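## Task

The cell is paused. Its log says: at 04:16:04 the MOVER took the lid off plate E01 in nest N1 and parked it at LP3; at 04:16:31 it took the lid off E07 in N2 and parked it at LP4; at 04:16:58 it took the lid off E10 in N3 and parked it at LP1; at 04:18:40 a DISPENSER error aborted the run; at 04:18:55 AUTO-RECOVER moved the lid from LP1 back onto N3 successfully; at 04:19:26 the watchdog halted AUTO-RECOVER. Seat each plate's own lid fully on that plate, using the log alone to tell the unlabeled lids apart, leave every plate in its starting nest, then press CONTINUE. If what you see disagrees with the log, press CALL instead and leave every plate and lid exactly where it began. Pressing RETRY, CONTINUE or SKIP fails the task if the gripper is holding labware at that moment, or if any plate at a nest is not seated down in it, or any lid there is not seated down on a plate. At the end nothing may depend on the robot to stay in place: release, and move the arm clear; resting on the panel housing, the CALL key or the key this job needs is still clear.

## Robot and tools

Robot: a single simulated arm with six revolute joints and a two-finger gripper. Column order everywhere is waist, shoulder, elbow, wrist pitch, wrist yaw, wrist roll, then the gripper.

Scene frame: origin on the table surface straight beneath the arm base; +z up; +y is to the left when looking along +x. The base itself may be slightly tilted. The operator PANEL sits to the left (+y side). Facing it, its keys from left to right are RETRY (white), CONTINUE (green), SKIP (yellow), CALL (blue). The first three are go keys: the job ends as soon as one goes down. After CALL, the job ends once the robot stops. A key counts as pressed only when pushed until it latches. Deck labels mark the nests (N1, N2, N3) and lid parks (LP1 to LP4); their layout follows no fixed pattern, so read the labels in the images.

Tool execute_actions, argument "actions": a list holding at most one item, or empty. An empty list is a LOOK: no command, returns the state plus pictures. An item with "rows" is an ACT: "rows" is a list of 1 to 15 rows, each row seven plain numbers for the one arm: six absolute joint target angles in radians (same convention as the Joint positions line) followed by the absolute gripper opening on a scale from -1 (closed) to +1 (fully open). These are targets, not offsets. Each row lasts one control step (1/30 s); "steps" (6 to 15, default 15) sets the action length, and the final row repeats if rows run out. An item with only "steps" (up to 300) is a WAIT, counted from the previous result. Optional "pictures": true attaches camera images to an ACT or WAIT result.

Joint ranges (rad): waist -2.618 to 3.054, shoulder 0.000 to 3.142, elbow 0.000 to 3.142, wrist pitch -1.571 to 1.571, wrist yaw -1.571 to 1.571, wrist roll -2.094 to 2.094. Real ends may differ by up to 0.036. A call is rejected (nothing sent) if any target exceeds a range end by more than 0.036 and is further out than the current angle. Targets past the real end are clipped, reported by "joint sent to its limit", possibly referring to an earlier action.

Motion: each step the commanded angle stays within a lead of the measured one (waist 0.202, shoulder 0.258, elbow 0.238, wrist pitch 0.573, wrist yaw and roll 0.522 rad), and all targets are scaled back if they would move the gripper more than 70 mm from where it is. So big moves need several actions. The arm keeps heading to your last row while you think or wait, until it nearly stops or a step is HELD. Each result is read 6 steps before its action finishes; those steps run during your reply.

Result lines: Joint positions and Joint velocities (rad, rad/s, then finger gap in m; 0.094 m is fully open). grip_measured is the measured opening on the command scale (may be offset by about 1 mm throughout a scene). HELD marks steps where your row was partly or wholly not sent. "joint command not followed" means the clearance check altered or blocked targets (mounting blocks and posts count as part of the arm). Joint torques are total drive outputs with per-unit offset, scale and noise, so treat them only as rough load hints. MOTOR HOT appears from 75 °C; OVER-TEMPERATURE FAULT lines report stops at 90 °C (10 s halt) and at 100 °C, where the arm and gripper go limp and fall. Holding loads heats motors, even while you think.

Gripping: to hold something, command an opening about 0.03 below grip_measured; a smaller difference holds more gently. Finger force tops out near 50 to 62 N per pad, lower on very thin parts.

Tool zoom_image: "camera" is one of cam_head_left, cam_head_right, cam_high, cam_low, cam_wrist; "region" is [x0, y0, x1, y1] in pixels of that camera's latest full image, top-left origin, at most 504 by 504. Image sizes: 896x504 for all except cam_wrist, 504x504. Calibration data (K, distortion, T_world_to_cam) is given for the fixed cameras in the scene frame; cam_wrist has no pose.

Tool finished_scene: "scene" is the number of the scene being ended (1 or 2).

Suggested order: look and zoom to locate nests, parks, lids and labels; compare with the log. If consistent, move each parked lid onto its plate and seat it, release, then press CONTINUE with an open, empty gripper. If not, press CALL without moving anything else. Avoid drops, slams, hard pushes, knocking labware off the table, and pressing a go key too early or while anything is gripped or unseated.

Each tool is called after ">>>" as name(argument=value, ...), one argument or row to a line, values as JSON.

## Session

>>> execute_actions(
  actions=[],
)

Scene clock: 0.00 s of 9600.00 s.
grip_measured=+1.000
Joint positions: [ 0.956  2.13   0.879 -0.283  0.761 -1.071  0.094]
Joint velocities: [-0.032 -0.007 -0.007 -0.022 -0.066 -0.095  0.   ]
Joint torques (N m, as the arm reports them, + toward a larger angle): no reading
Motor temperatures (°C, as the motors report them): [24 24 23 22 23 22]

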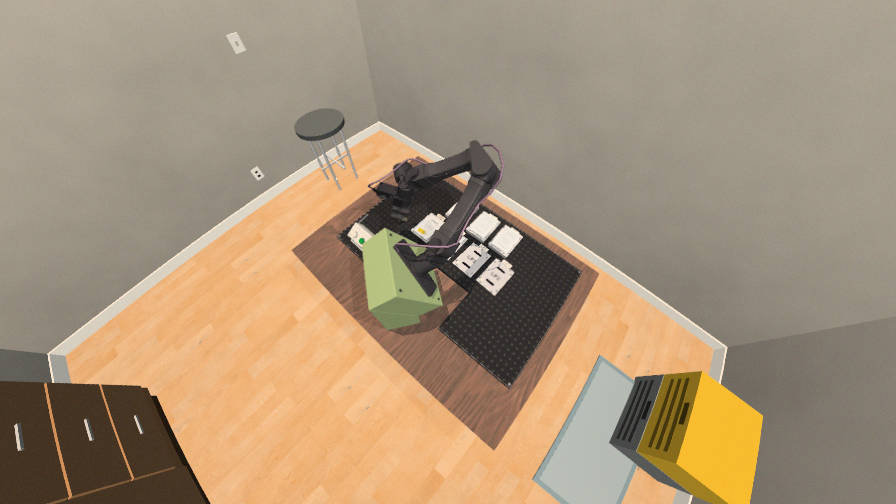

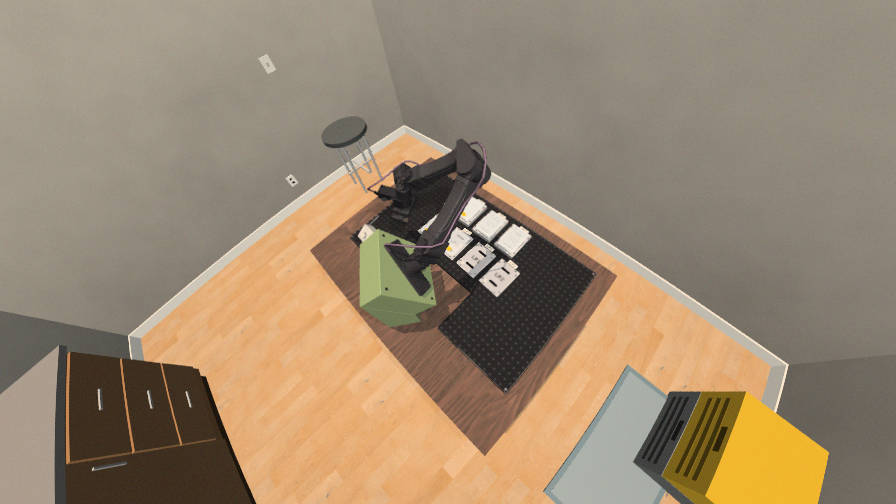

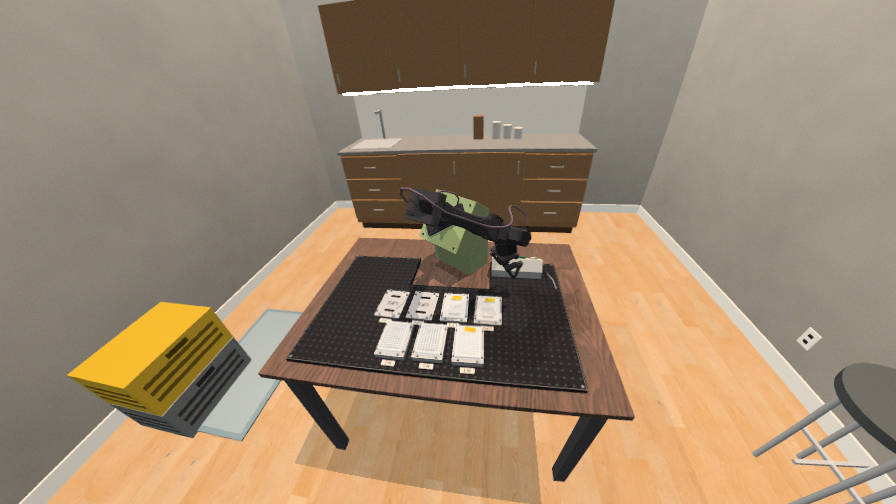

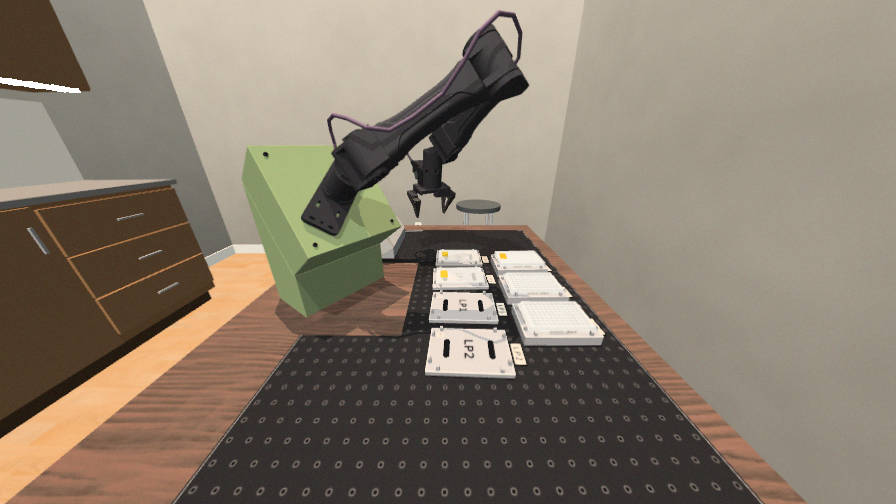

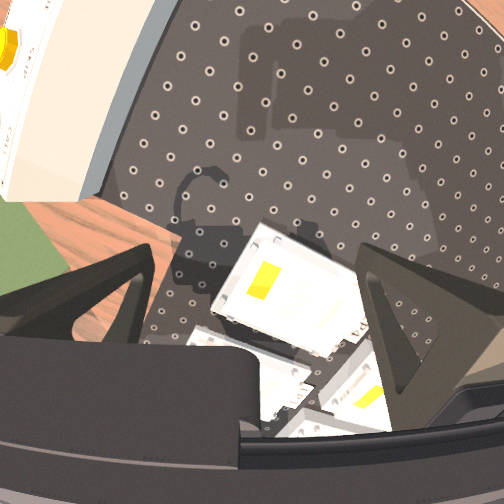

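>>> zoom_image(
  camera="cam_high",
  region=[360, 240, 560, 385],
)

>>> zoom_image(
  camera="cam_low",
  region=[400, 150, 620, 390],
)

>>> zoom_image(
  camera="cam_head_left",
  region=[330, 130, 550, 340],
)

Region (360, 240, 560, 385) of cam_high's 896x504 image, scaled by 2.520, with more detail than that image has; it fills the top 365 rows of this view, and the rest is white.

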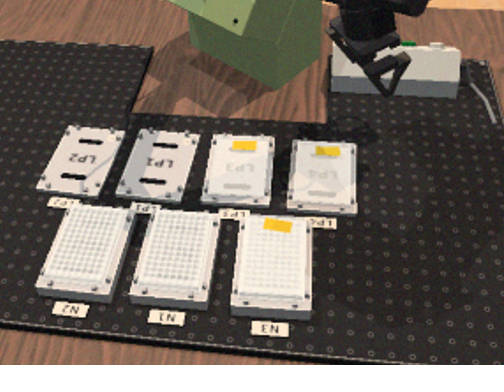

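Region (400, 150, 620, 390) of cam_low's 896x504 image, scaled by 2.100, with more detail than that image has; it fills the left 462 columns of this view, and the rest is white.

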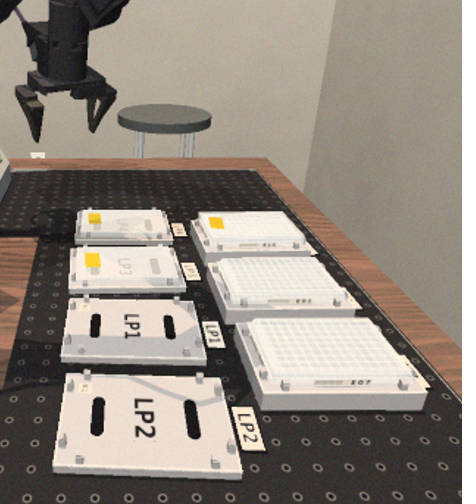

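Region (330, 130, 550, 340) of cam_head_left's 896x504 image, scaled by 2.291, with more detail than that image has; it fills the top 481 rows of this view, and the rest is white.

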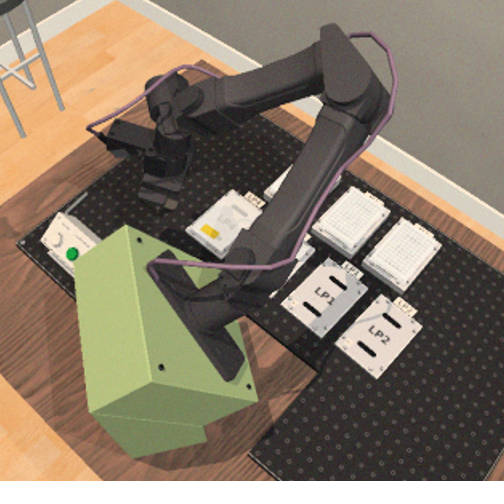

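>>> zoom_image(
  camera="cam_low",
  region=[490, 245, 610, 350],
)

>>> zoom_image(
  camera="cam_low",
  region=[230, 120, 470, 330],
)

>>> zoom_image(
  camera="cam_high",
  region=[390, 170, 570, 300],
)

Region (490, 245, 610, 350) of cam_low's 896x504 image, scaled by 4.200, with more detail than that image has; it fills the top 441 rows of this view, and the rest is white.

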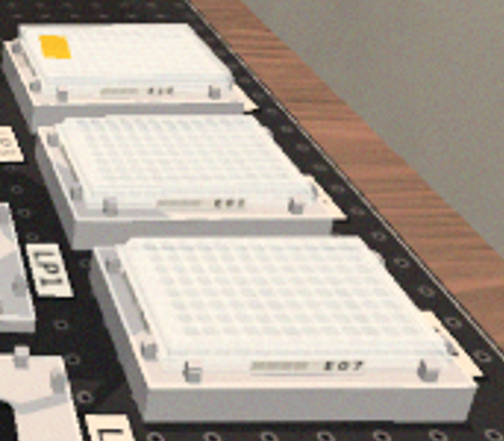

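Region (230, 120, 470, 330) of cam_low's 896x504 image, scaled by 2.100, with more detail than that image has; it fills the top 441 rows of this view, and the rest is white.

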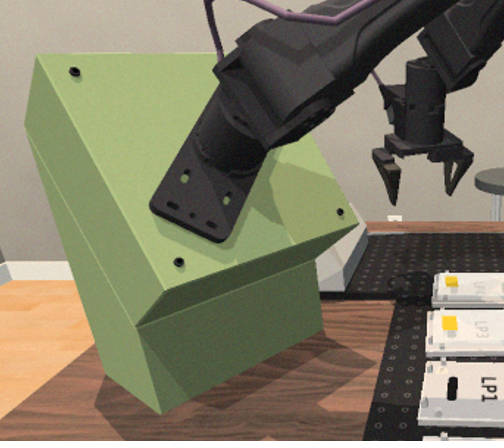

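Region (390, 170, 570, 300) of cam_high's 896x504 image, scaled by 2.800, with more detail than that image has.

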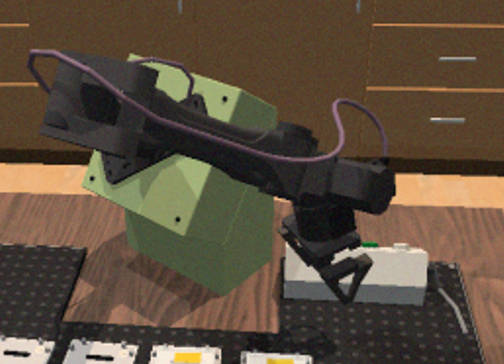

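>>> execute_actions(
  actions=[
    {"rows":[[0.55,1.8,0.75,-0.1,0.65,-0.5,1]],"steps":15},
  ],
)

>>> execute_actions(
  actions=[
    {"rows":[[0.117,1.556,0.533,0.092,0.492,-0.045,1]],"steps":15},
  ],
)

>>> execute_actions(
  actions=[
    {"steps":30},
  ],
  pictures=true,
)

>>> zoom_image(
  camera="cam_low",
  region=[380, 120, 560, 300],
)

>>> zoom_image(
  camera="cam_high",
  region=[380, 180, 540, 340],
)

Scene clock: 4.57 s of 9600.00 s.
grip_measured=+1.000
Joint positions: [ 0.518  1.792  0.776 -0.103  0.688 -0.595  0.094]
Joint velocities: [-0.437 -0.007  0.012  0.227 -0.007  0.652  0.   ]
Joint torques (N m, as the arm reports them, + toward a larger angle): [11.42 -5.17 -0.77  0.12 -0.55  0.  ]
Motor temperatures (°C, as the motors report them): [25 24 24 22 23 22]
Steps of this call (steps 1 to 90: nothing new was sent; then 1.27 s passed at rest; steps 91 to 99: the first 9 steps of this action). Readings (joint positions):
91: [0.939 2.106 0.858 -0.254 0.737 -1.004]
92: [0.902 2.052 0.820 -0.227 0.709 -0.917]
94: [0.782 1.926 0.779 -0.207 0.690 -0.789]
98: [0.541 1.796 0.776 -0.112 0.685 -0.619]
99: the state above

Scene clock: 5.07 s of 9600.00 s.
grip_measured=+1.000
Joint positions: [ 0.094  1.568  0.56   0.058  0.545 -0.116  0.094]
Joint velocities: [-0.007  0.007 -0.007  0.139 -0.154  0.432  0.   ]
Joint torques (N m, as the arm reports them, + toward a larger angle): [ 5.78 -7.27 -2.21  0.27 -0.41  0.02]
Motor temperatures (°C, as the motors report them): [25 24 24 22 23 22]
Steps of this call (steps 1 to 6: the last 6 steps of your previous action; steps 7 to 15: the first 9 steps of this action). Readings (joint positions):
7: [0.512 1.766 0.738 -0.056 0.634 -0.461]
8: [0.468 1.705 0.672 -0.012 0.592 -0.380]
10: [0.321 1.597 0.581 0.013 0.559 -0.260]
14: [0.100 1.568 0.560 0.053 0.548 -0.133]
15: the state above

Scene clock: 6.07 s of 9600.00 s.
grip_measured=+1.000
Joint positions: [ 0.1    1.568  0.56   0.081  0.503 -0.051  0.094]
Joint velocities: [ 0.007 -0.007  0.002 -0.066 -0.022 -0.051  0.   ]
Joint torques (N m, as the arm reports them, + toward a larger angle): [ 5.24 -7.3  -2.17  0.29 -0.19  0.07]
Motor temperatures (°C, as the motors report them): [25 25 24 22 23 22]
Kept back: nothing.
Steps of this call (steps 1 to 6: the last 6 steps of your previous action; steps 7 to 30: the robot went on to your last target). Readings (joint positions):
1: [0.095 1.568 0.560 0.062 0.537 -0.102]
2: [0.098 1.568 0.560 0.066 0.530 -0.092]
4: [0.100 1.568 0.560 0.072 0.519 -0.078]
8: [0.100 1.568 0.560 0.078 0.510 -0.062]
30: the state above
The arm was judged still, so your last target was given up. Only a new action makes it travel on or press farther. Fingers that are still opening or closing keep moving.

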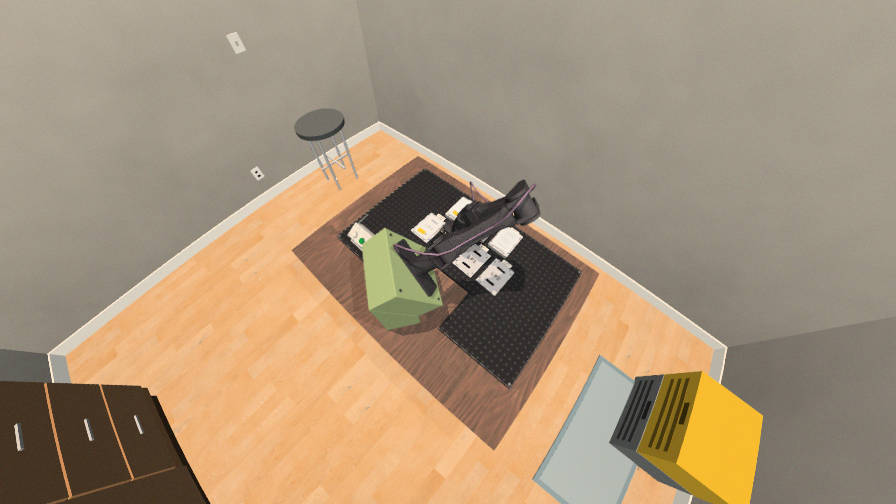

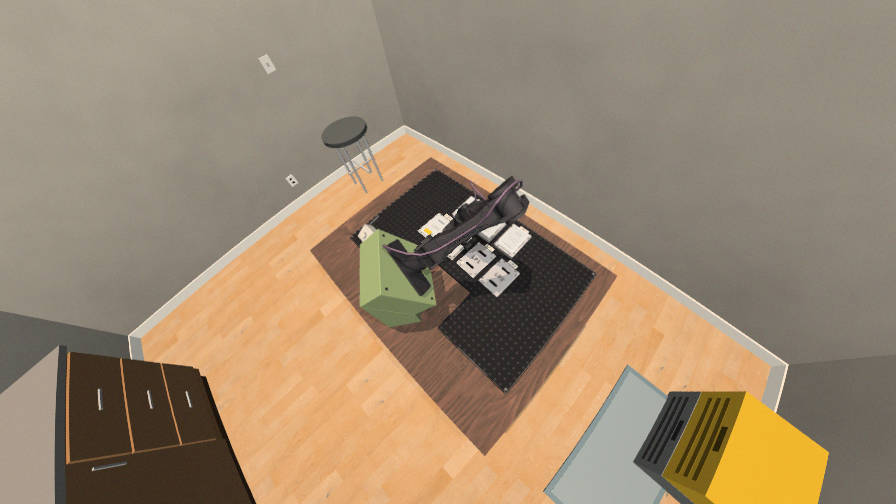

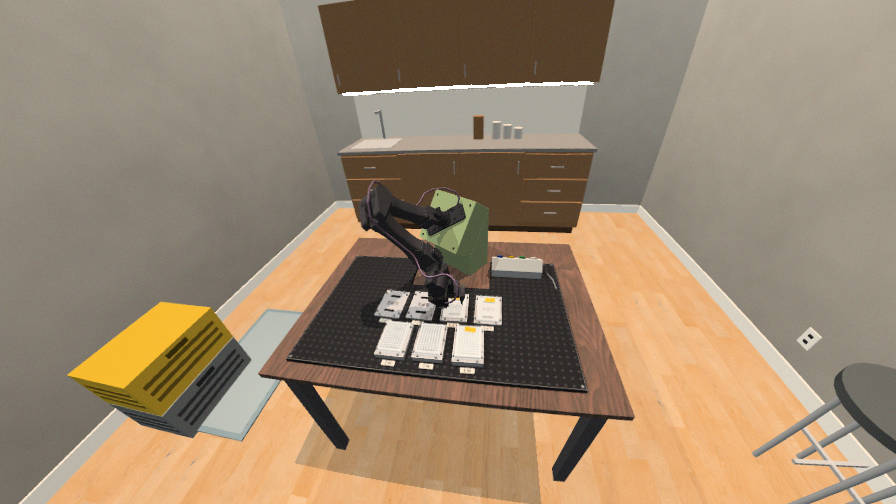

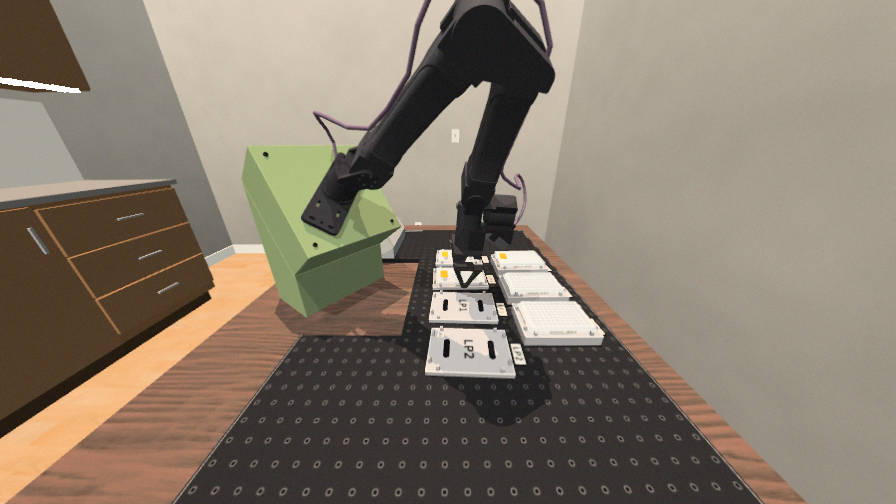

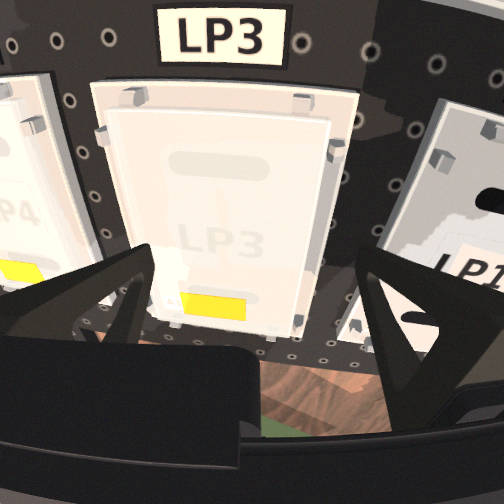

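Region (380, 120, 560, 300) of cam_low's 896x504 image, scaled by 2.800, with more detail than that image has.

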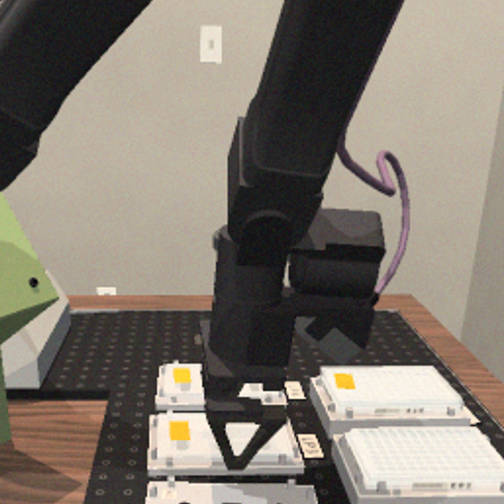

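Region (380, 180, 540, 340) of cam_high's 896x504 image, scaled by 3.150, with more detail than that image has.

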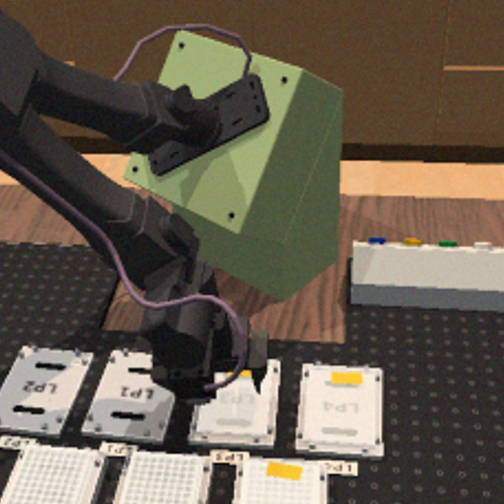

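>>> execute_actions(
  actions=[
    {"rows":[[0.12,1.6,0.57,0.12,0.49,-0.045,1],[0.12,1.62,0.575,0.14,0.49,-0.045,1],[0.12,1.65,0.58,0.16,0.486,-0.045,1],[0.12,1.685,0.58,0.19,0.48,-0.045,1]],"steps":15},
  ],
)

>>> execute_actions(
  actions=[
    {"steps":20},
  ],
  pictures=true,
)

>>> zoom_image(
  camera="cam_low",
  region=[410, 200, 530, 320],
)

>>> zoom_image(
  camera="cam_high",
  region=[410, 250, 510, 350],
)

Scene clock: 7.50 s of 9600.00 s.
grip_measured=+1.000
Joint positions: [ 0.107  1.654  0.56   0.157  0.497 -0.048  0.094]
Joint velocities: [ 0.007  0.032 -0.007  0.007 -0.051  0.066  0.   ]
Joint torques (N m, as the arm reports them, + toward a larger angle): [ 5.21 -3.87  1.52  0.43 -0.27  0.04]
Motor temperatures (°C, as the motors report them): [25 25 24 22 23 22]
Steps of this call (steps 1 to 34: nothing new was sent; steps 35 to 43: the first 9 steps of this action). Readings (joint positions):
35: [0.100 1.568 0.560 0.083 0.503 -0.051]
36: [0.100 1.573 0.560 0.091 0.503 -0.051]
38: [0.100 1.603 0.560 0.124 0.502 -0.051]
42: [0.107 1.653 0.560 0.155 0.497 -0.048]
43: the state above

Scene clock: 8.17 s of 9600.00 s.
grip_measured=+1.000
Joint positions: [ 0.107  1.654  0.56   0.157  0.497 -0.048  0.094]
Joint velocities: [-0.007 -0.012  0.002  0.007 -0.022 -0.037  0.   ]
Joint torques (N m, as the arm reports them, + toward a larger angle): [ 5.22 -3.61  1.53  0.46 -0.26  0.04]
Motor temperatures (°C, as the motors report them): [25 25 24 22 23 22]
Kept back: nothing.
Steps of this call (steps 1 to 6: the last 6 steps of your previous action; steps 7 to 15: the robot went on to your last target; steps 16 to 20: nothing new was sent). Readings (joint positions):
1: [0.107 1.654 0.560 0.157 0.497 -0.048]
2: [0.107 1.654 0.560 0.157 0.497 -0.048]
4: [0.107 1.654 0.560 0.157 0.497 -0.048]
8: [0.107 1.654 0.560 0.157 0.497 -0.048]
20: the state above
The arm was judged still, so your last target was given up. Only a new action makes it travel on or press farther. Fingers that are still opening or closing keep moving.

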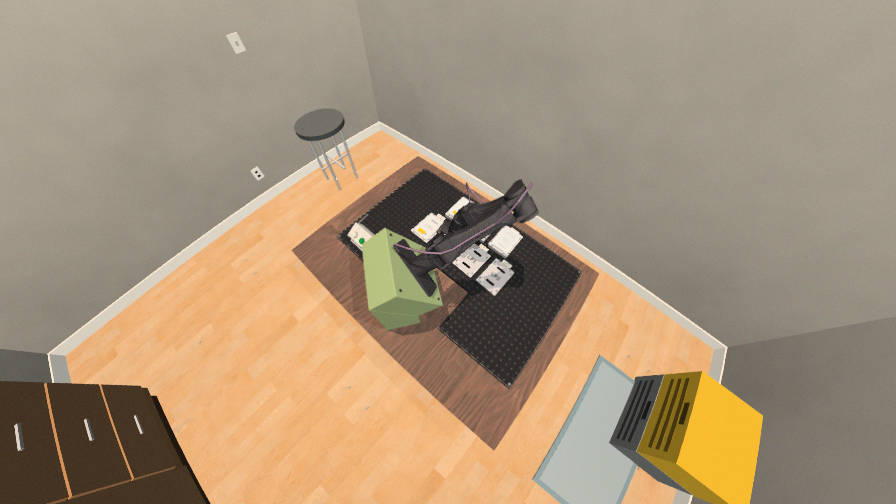

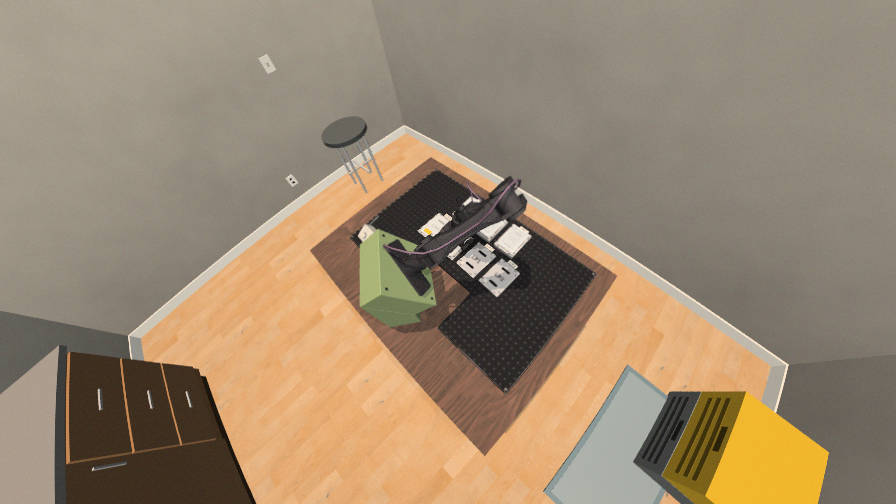

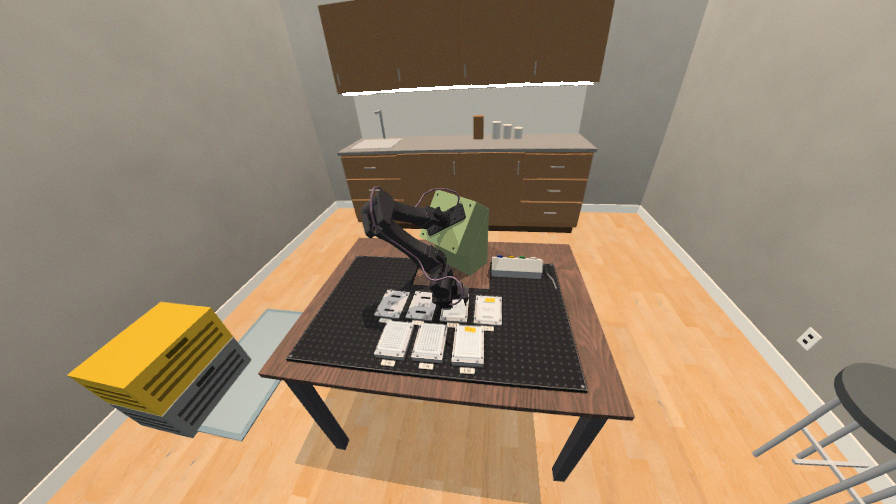

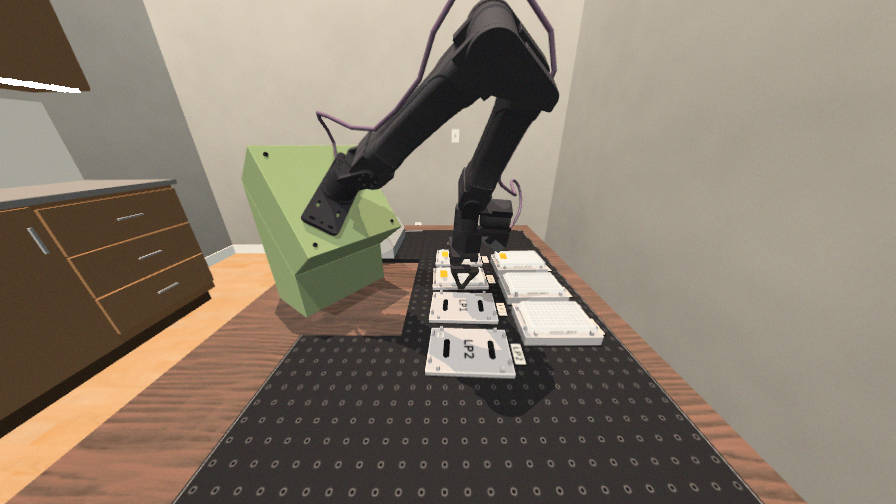

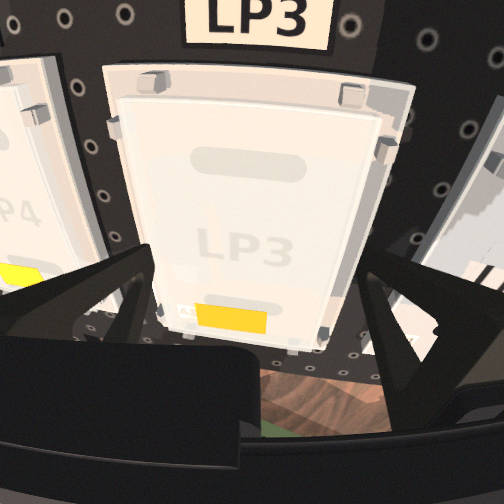

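Region (410, 200, 530, 320) of cam_low's 896x504 image, scaled by 4.200, with more detail than that image has.

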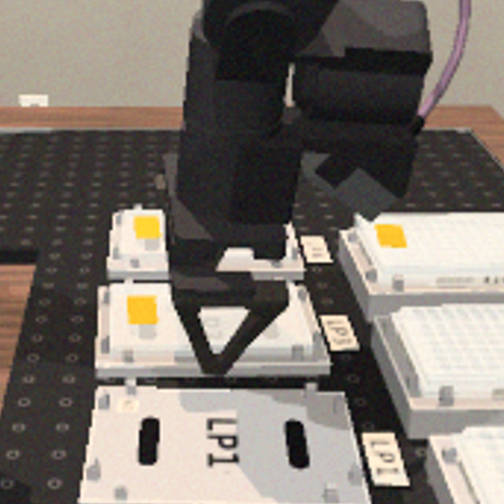

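Region (410, 250, 510, 350) of cam_high's 896x504 image, scaled by 5.040, with more detail than that image has.

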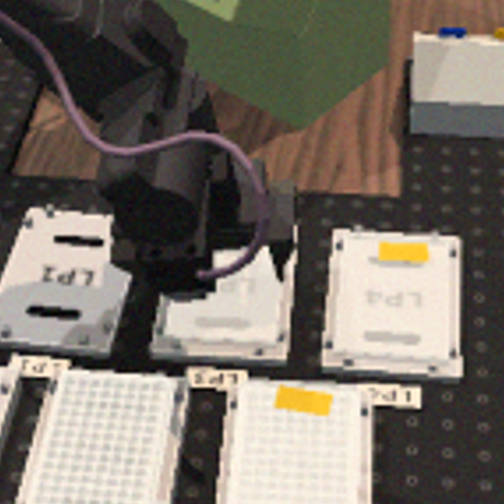

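>>> execute_actions(
  actions=[
    {"rows":[[0.11,1.56,0.55,0.1,0.5,-0.04,1],[0.11,1.56,0.55,0.1,0.5,-0.04,1],[0.11,1.56,0.55,0.1,0.5,-0.04,1],[0.13,1.56,0.53,0.14,0.52,-0.04,1],[0.15,1.57,0.51,0.18,0.55,-0.04,1],[0.185,1.598,0.494,0.244,0.591,-0.035,1]],"steps":15},
  ],
)

>>> execute_actions(
  actions=[
    {"steps":25},
  ],
  pictures=true,
)

>>> zoom_image(
  camera="cam_low",
  region=[410, 200, 530, 320],
)

>>> zoom_image(
  camera="cam_high",
  region=[410, 250, 510, 350],
)

Scene clock: 9.27 s of 9600.00 s.
grip_measured=+1.000
Joint positions: [ 0.164  1.58   0.525  0.201  0.552 -0.044  0.094]
Joint velocities: [ 0.266 -0.002 -0.193  0.198  0.066 -0.007  0.   ]
Joint torques (N m, as the arm reports them, + toward a larger angle): [ 4.48 -4.46 -1.4   0.49  0.13  0.1 ]
Motor temperatures (°C, as the motors report them): [25 25 24 22 23 22]
Steps of this call (steps 1 to 24: nothing new was sent; steps 25 to 33: the first 9 steps of this action). Readings (joint positions):
25: [0.107 1.645 0.560 0.149 0.497 -0.048]
26: [0.107 1.627 0.560 0.132 0.497 -0.048]
28: [0.108 1.592 0.560 0.126 0.499 -0.048]
32: [0.153 1.580 0.532 0.194 0.547 -0.044]
33: the state above

Scene clock: 10.10 s of 9600.00 s.
grip_measured=+1.000
Joint positions: [ 0.172  1.58   0.515  0.234  0.583 -0.042  0.094]
Joint velocities: [ 0.007 -0.012  0.007 -0.037  0.051 -0.037  0.   ]
Joint torques (N m, as the arm reports them, + toward a larger angle): [ 5.14 -4.41 -1.54  0.46  0.03  0.08]
Motor temperatures (°C, as the motors report them): [25 25 24 22 23 22]
Kept back: nothing.
Steps of this call (steps 1 to 6: the last 6 steps of your previous action; steps 7 to 25: the robot went on to your last target). Readings (joint positions):
1: [0.170 1.580 0.519 0.205 0.557 -0.043]
2: [0.172 1.580 0.516 0.208 0.561 -0.043]
4: [0.172 1.580 0.515 0.214 0.569 -0.043]
8: [0.172 1.580 0.515 0.227 0.578 -0.042]
25: the state above

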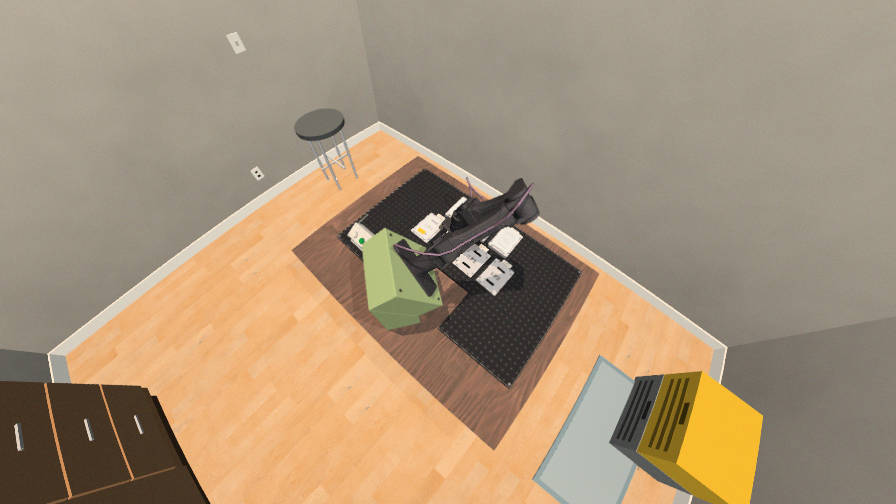

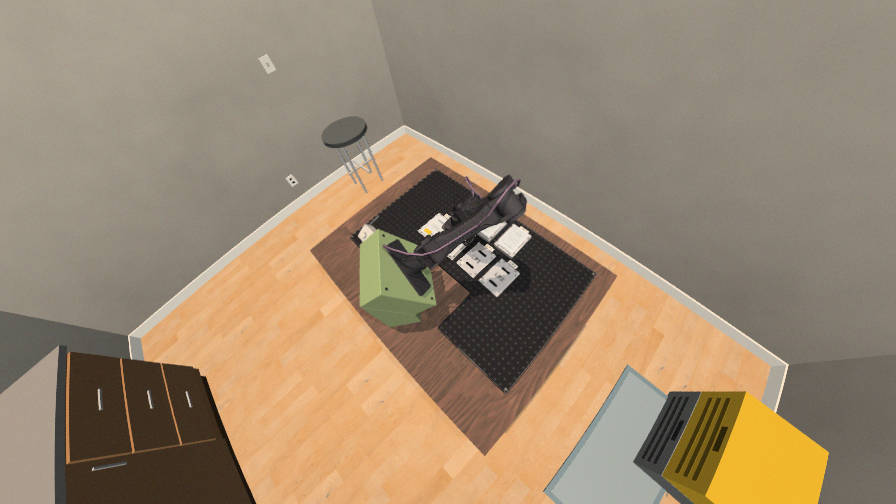

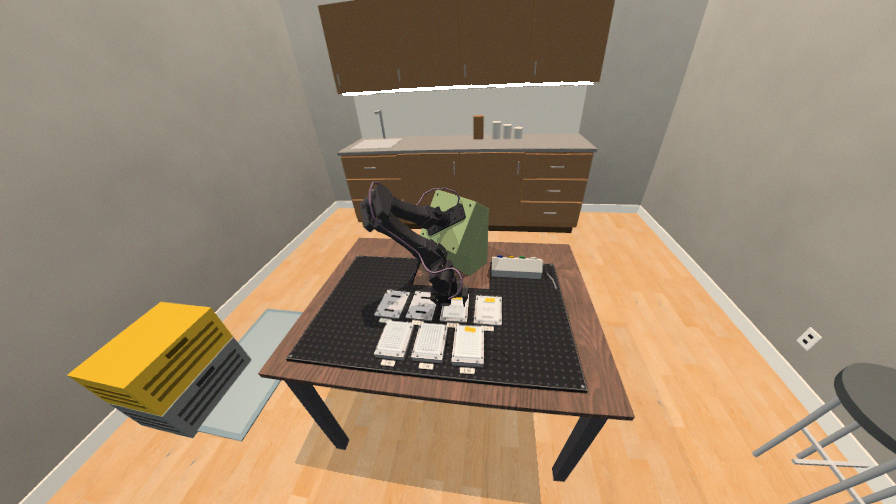

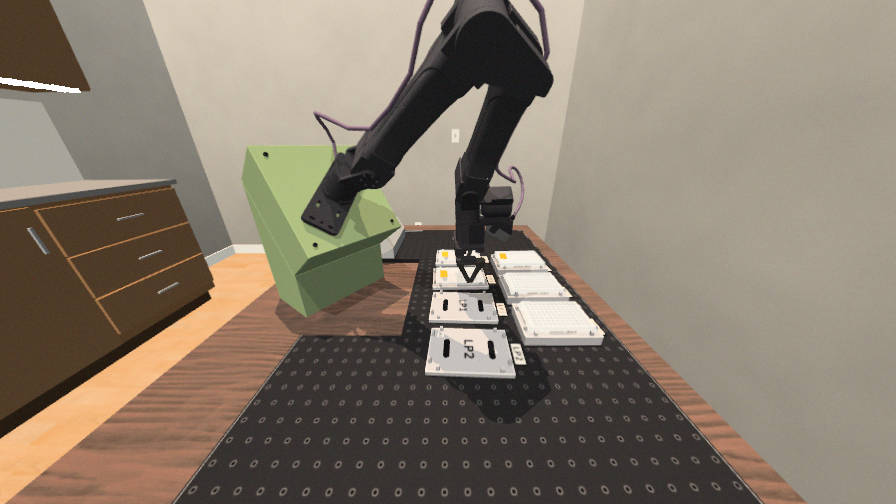

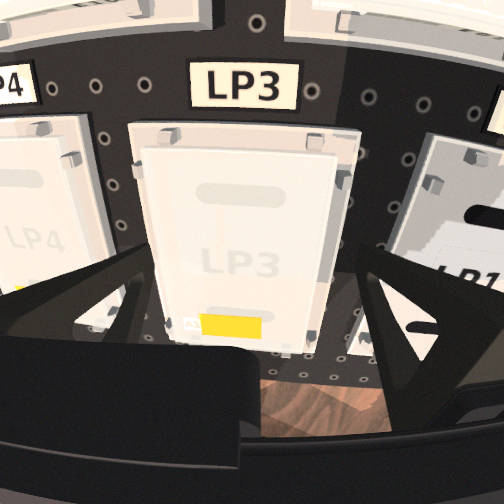

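Region (410, 200, 530, 320) of cam_low's 896x504 image, scaled by 4.200, with more detail than that image has.

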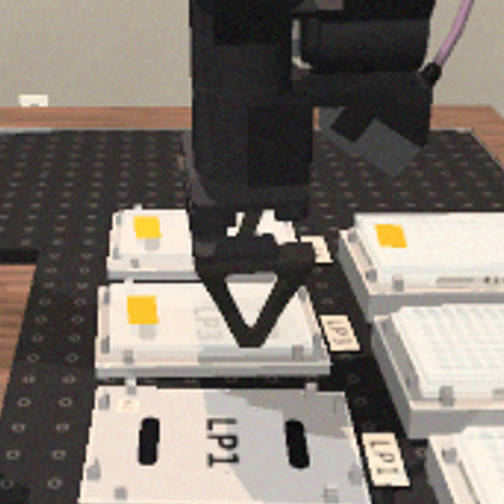

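Region (410, 250, 510, 350) of cam_high's 896x504 image, scaled by 5.040, with more detail than that image has.

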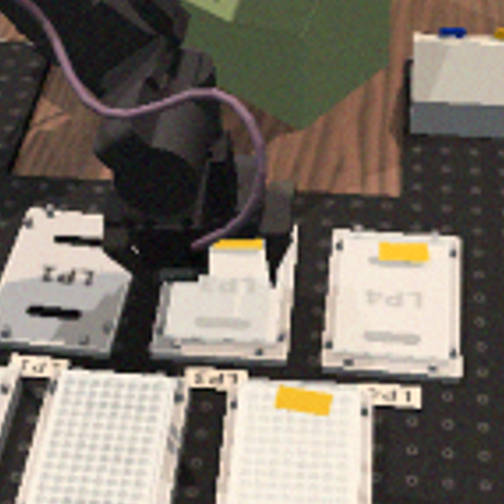

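>>> execute_actions(
  actions=[
    {"rows":[[0.15,1.6,0.49,0.27,0.572,-0.035,1],[0.15,1.62,0.48,0.29,0.572,-0.035,1],[0.15,1.64,0.47,0.31,0.572,-0.035,1],[0.15,1.66,0.46,0.33,0.572,-0.035,1],[0.15,1.68,0.452,0.35,0.572,-0.035,1],[0.15,1.697,0.452,0.365,0.572,-0.035,1]],"steps":15},
  ],
)

>>> execute_actions(
  actions=[
    {"steps":20},
  ],
  pictures=true,
)

>>> zoom_image(
  camera="cam_low",
  region=[410, 200, 530, 320],
)

>>> zoom_image(
  camera="cam_high",
  region=[410, 250, 510, 350],
)

Scene clock: 11.07 s of 9600.00 s.
grip_measured=+1.000
Joint positions: [ 0.154  1.678  0.474  0.324  0.58  -0.041  0.094]
Joint velocities: [-0.002  0.198 -0.154 -0.022 -0.022 -0.066  0.   ]
Joint torques (N m, as the arm reports them, + toward a larger angle): [ 3.94 -5.36 -1.73  0.64 -0.12  0.07]
Motor temperatures (°C, as the motors report them): [25 25 24 22 23 22]
Steps of this call (steps 1 to 15: the robot went on to your last target; steps 16 to 20: nothing new was sent; steps 21 to 29: the first 9 steps of this action). Readings (joint positions):
21: [0.171 1.580 0.515 0.236 0.582 -0.042]
22: [0.167 1.582 0.513 0.245 0.582 -0.041]
24: [0.157 1.599 0.506 0.277 0.582 -0.041]
28: [0.154 1.668 0.480 0.324 0.581 -0.041]
29: the state above

Scene clock: 11.73 s of 9600.00 s.
grip_measured=+1.000
Joint positions: [ 0.154  1.68   0.47   0.332  0.582 -0.036  0.094]
Joint velocities: [ 0.002  0.012  0.007 -0.051 -0.051  0.022  0.   ]
Joint torques (N m, as the arm reports them, + toward a larger angle): [ 3.9  -4.41 -2.14  0.57 -0.15  0.02]
Motor temperatures (°C, as the motors report them): [25 25 24 22 23 22]
Kept back: nothing.
Steps of this call (steps 1 to 6: the last 6 steps of your previous action; steps 7 to 15: the robot went on to your last target; steps 16 to 20: nothing new was sent). Readings (joint positions):
1: [0.154 1.680 0.470 0.328 0.582 -0.041]
2: [0.154 1.680 0.470 0.330 0.582 -0.040]
4: [0.154 1.680 0.470 0.331 0.582 -0.039]
8: [0.154 1.680 0.470 0.332 0.582 -0.037]
20: the state above
The arm was judged still, so your last target was given up. Only a new action makes it travel on or press farther. Fingers that are still opening or closing keep moving.

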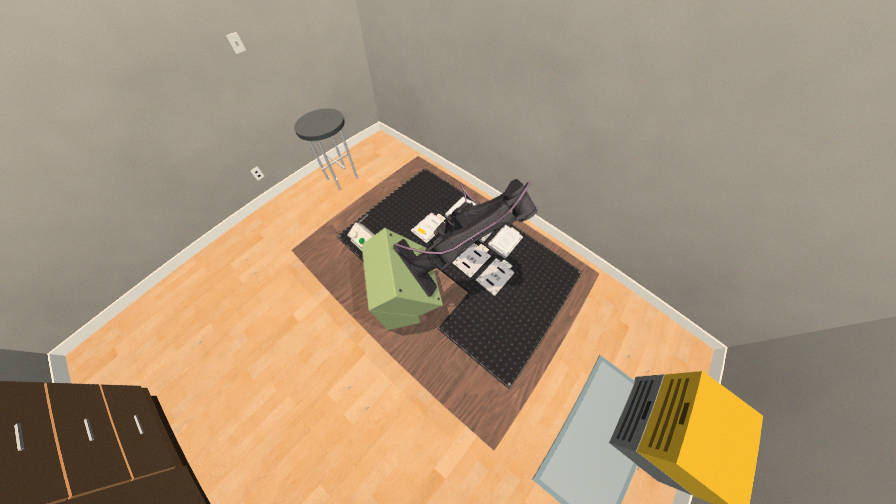

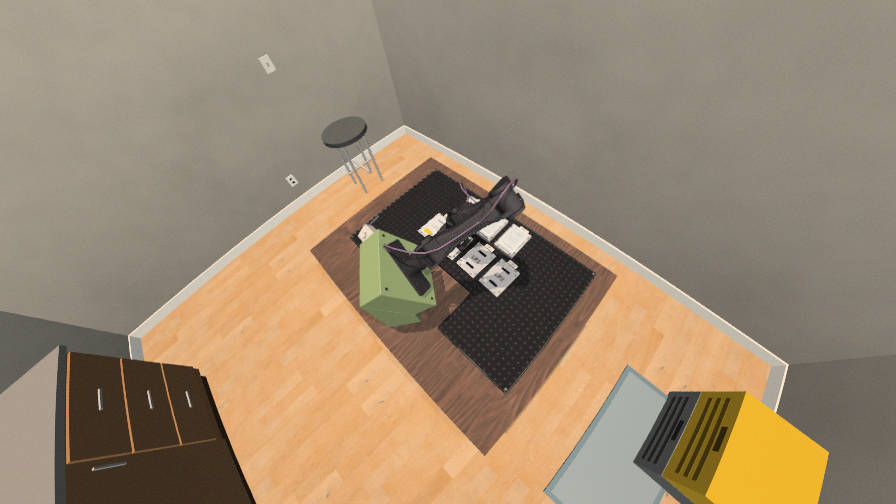

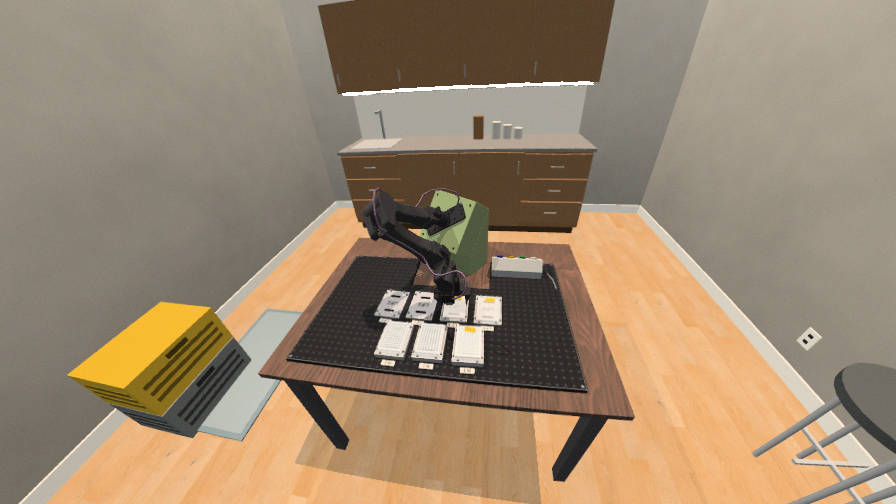

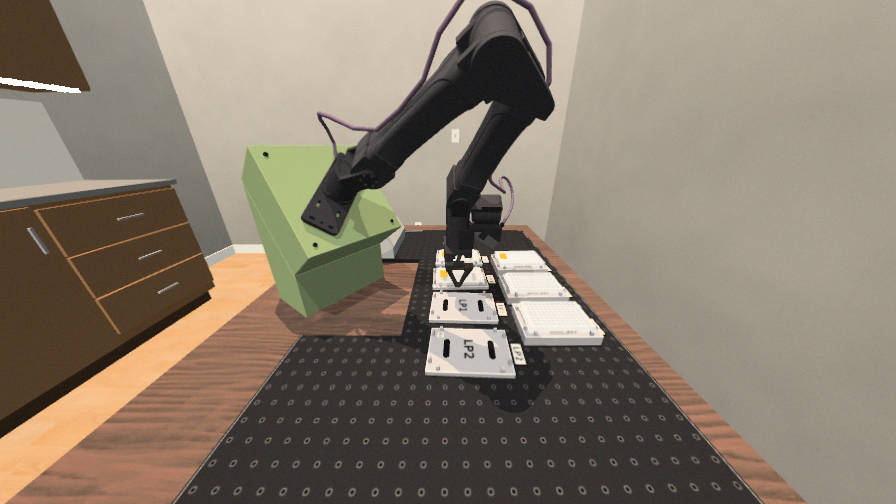

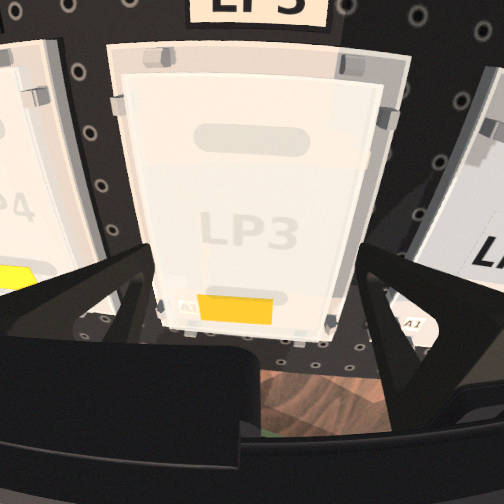

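Region (410, 200, 530, 320) of cam_low's 896x504 image, scaled by 4.200, with more detail than that image has.

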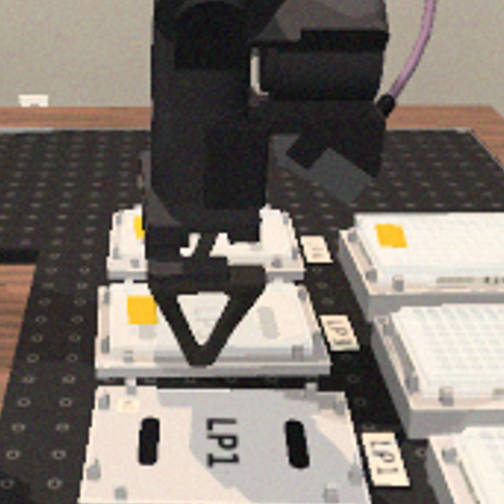

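Region (410, 250, 510, 350) of cam_high's 896x504 image, scaled by 5.040, with more detail than that image has.

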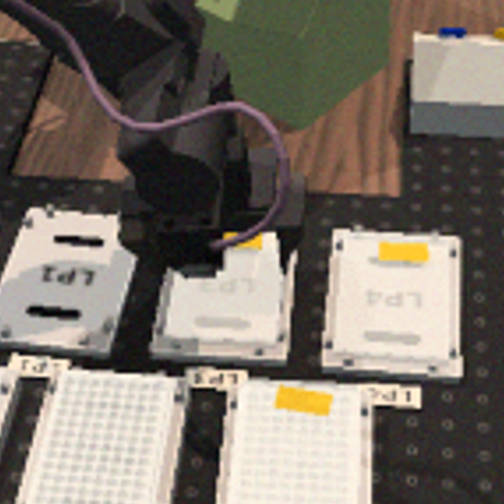

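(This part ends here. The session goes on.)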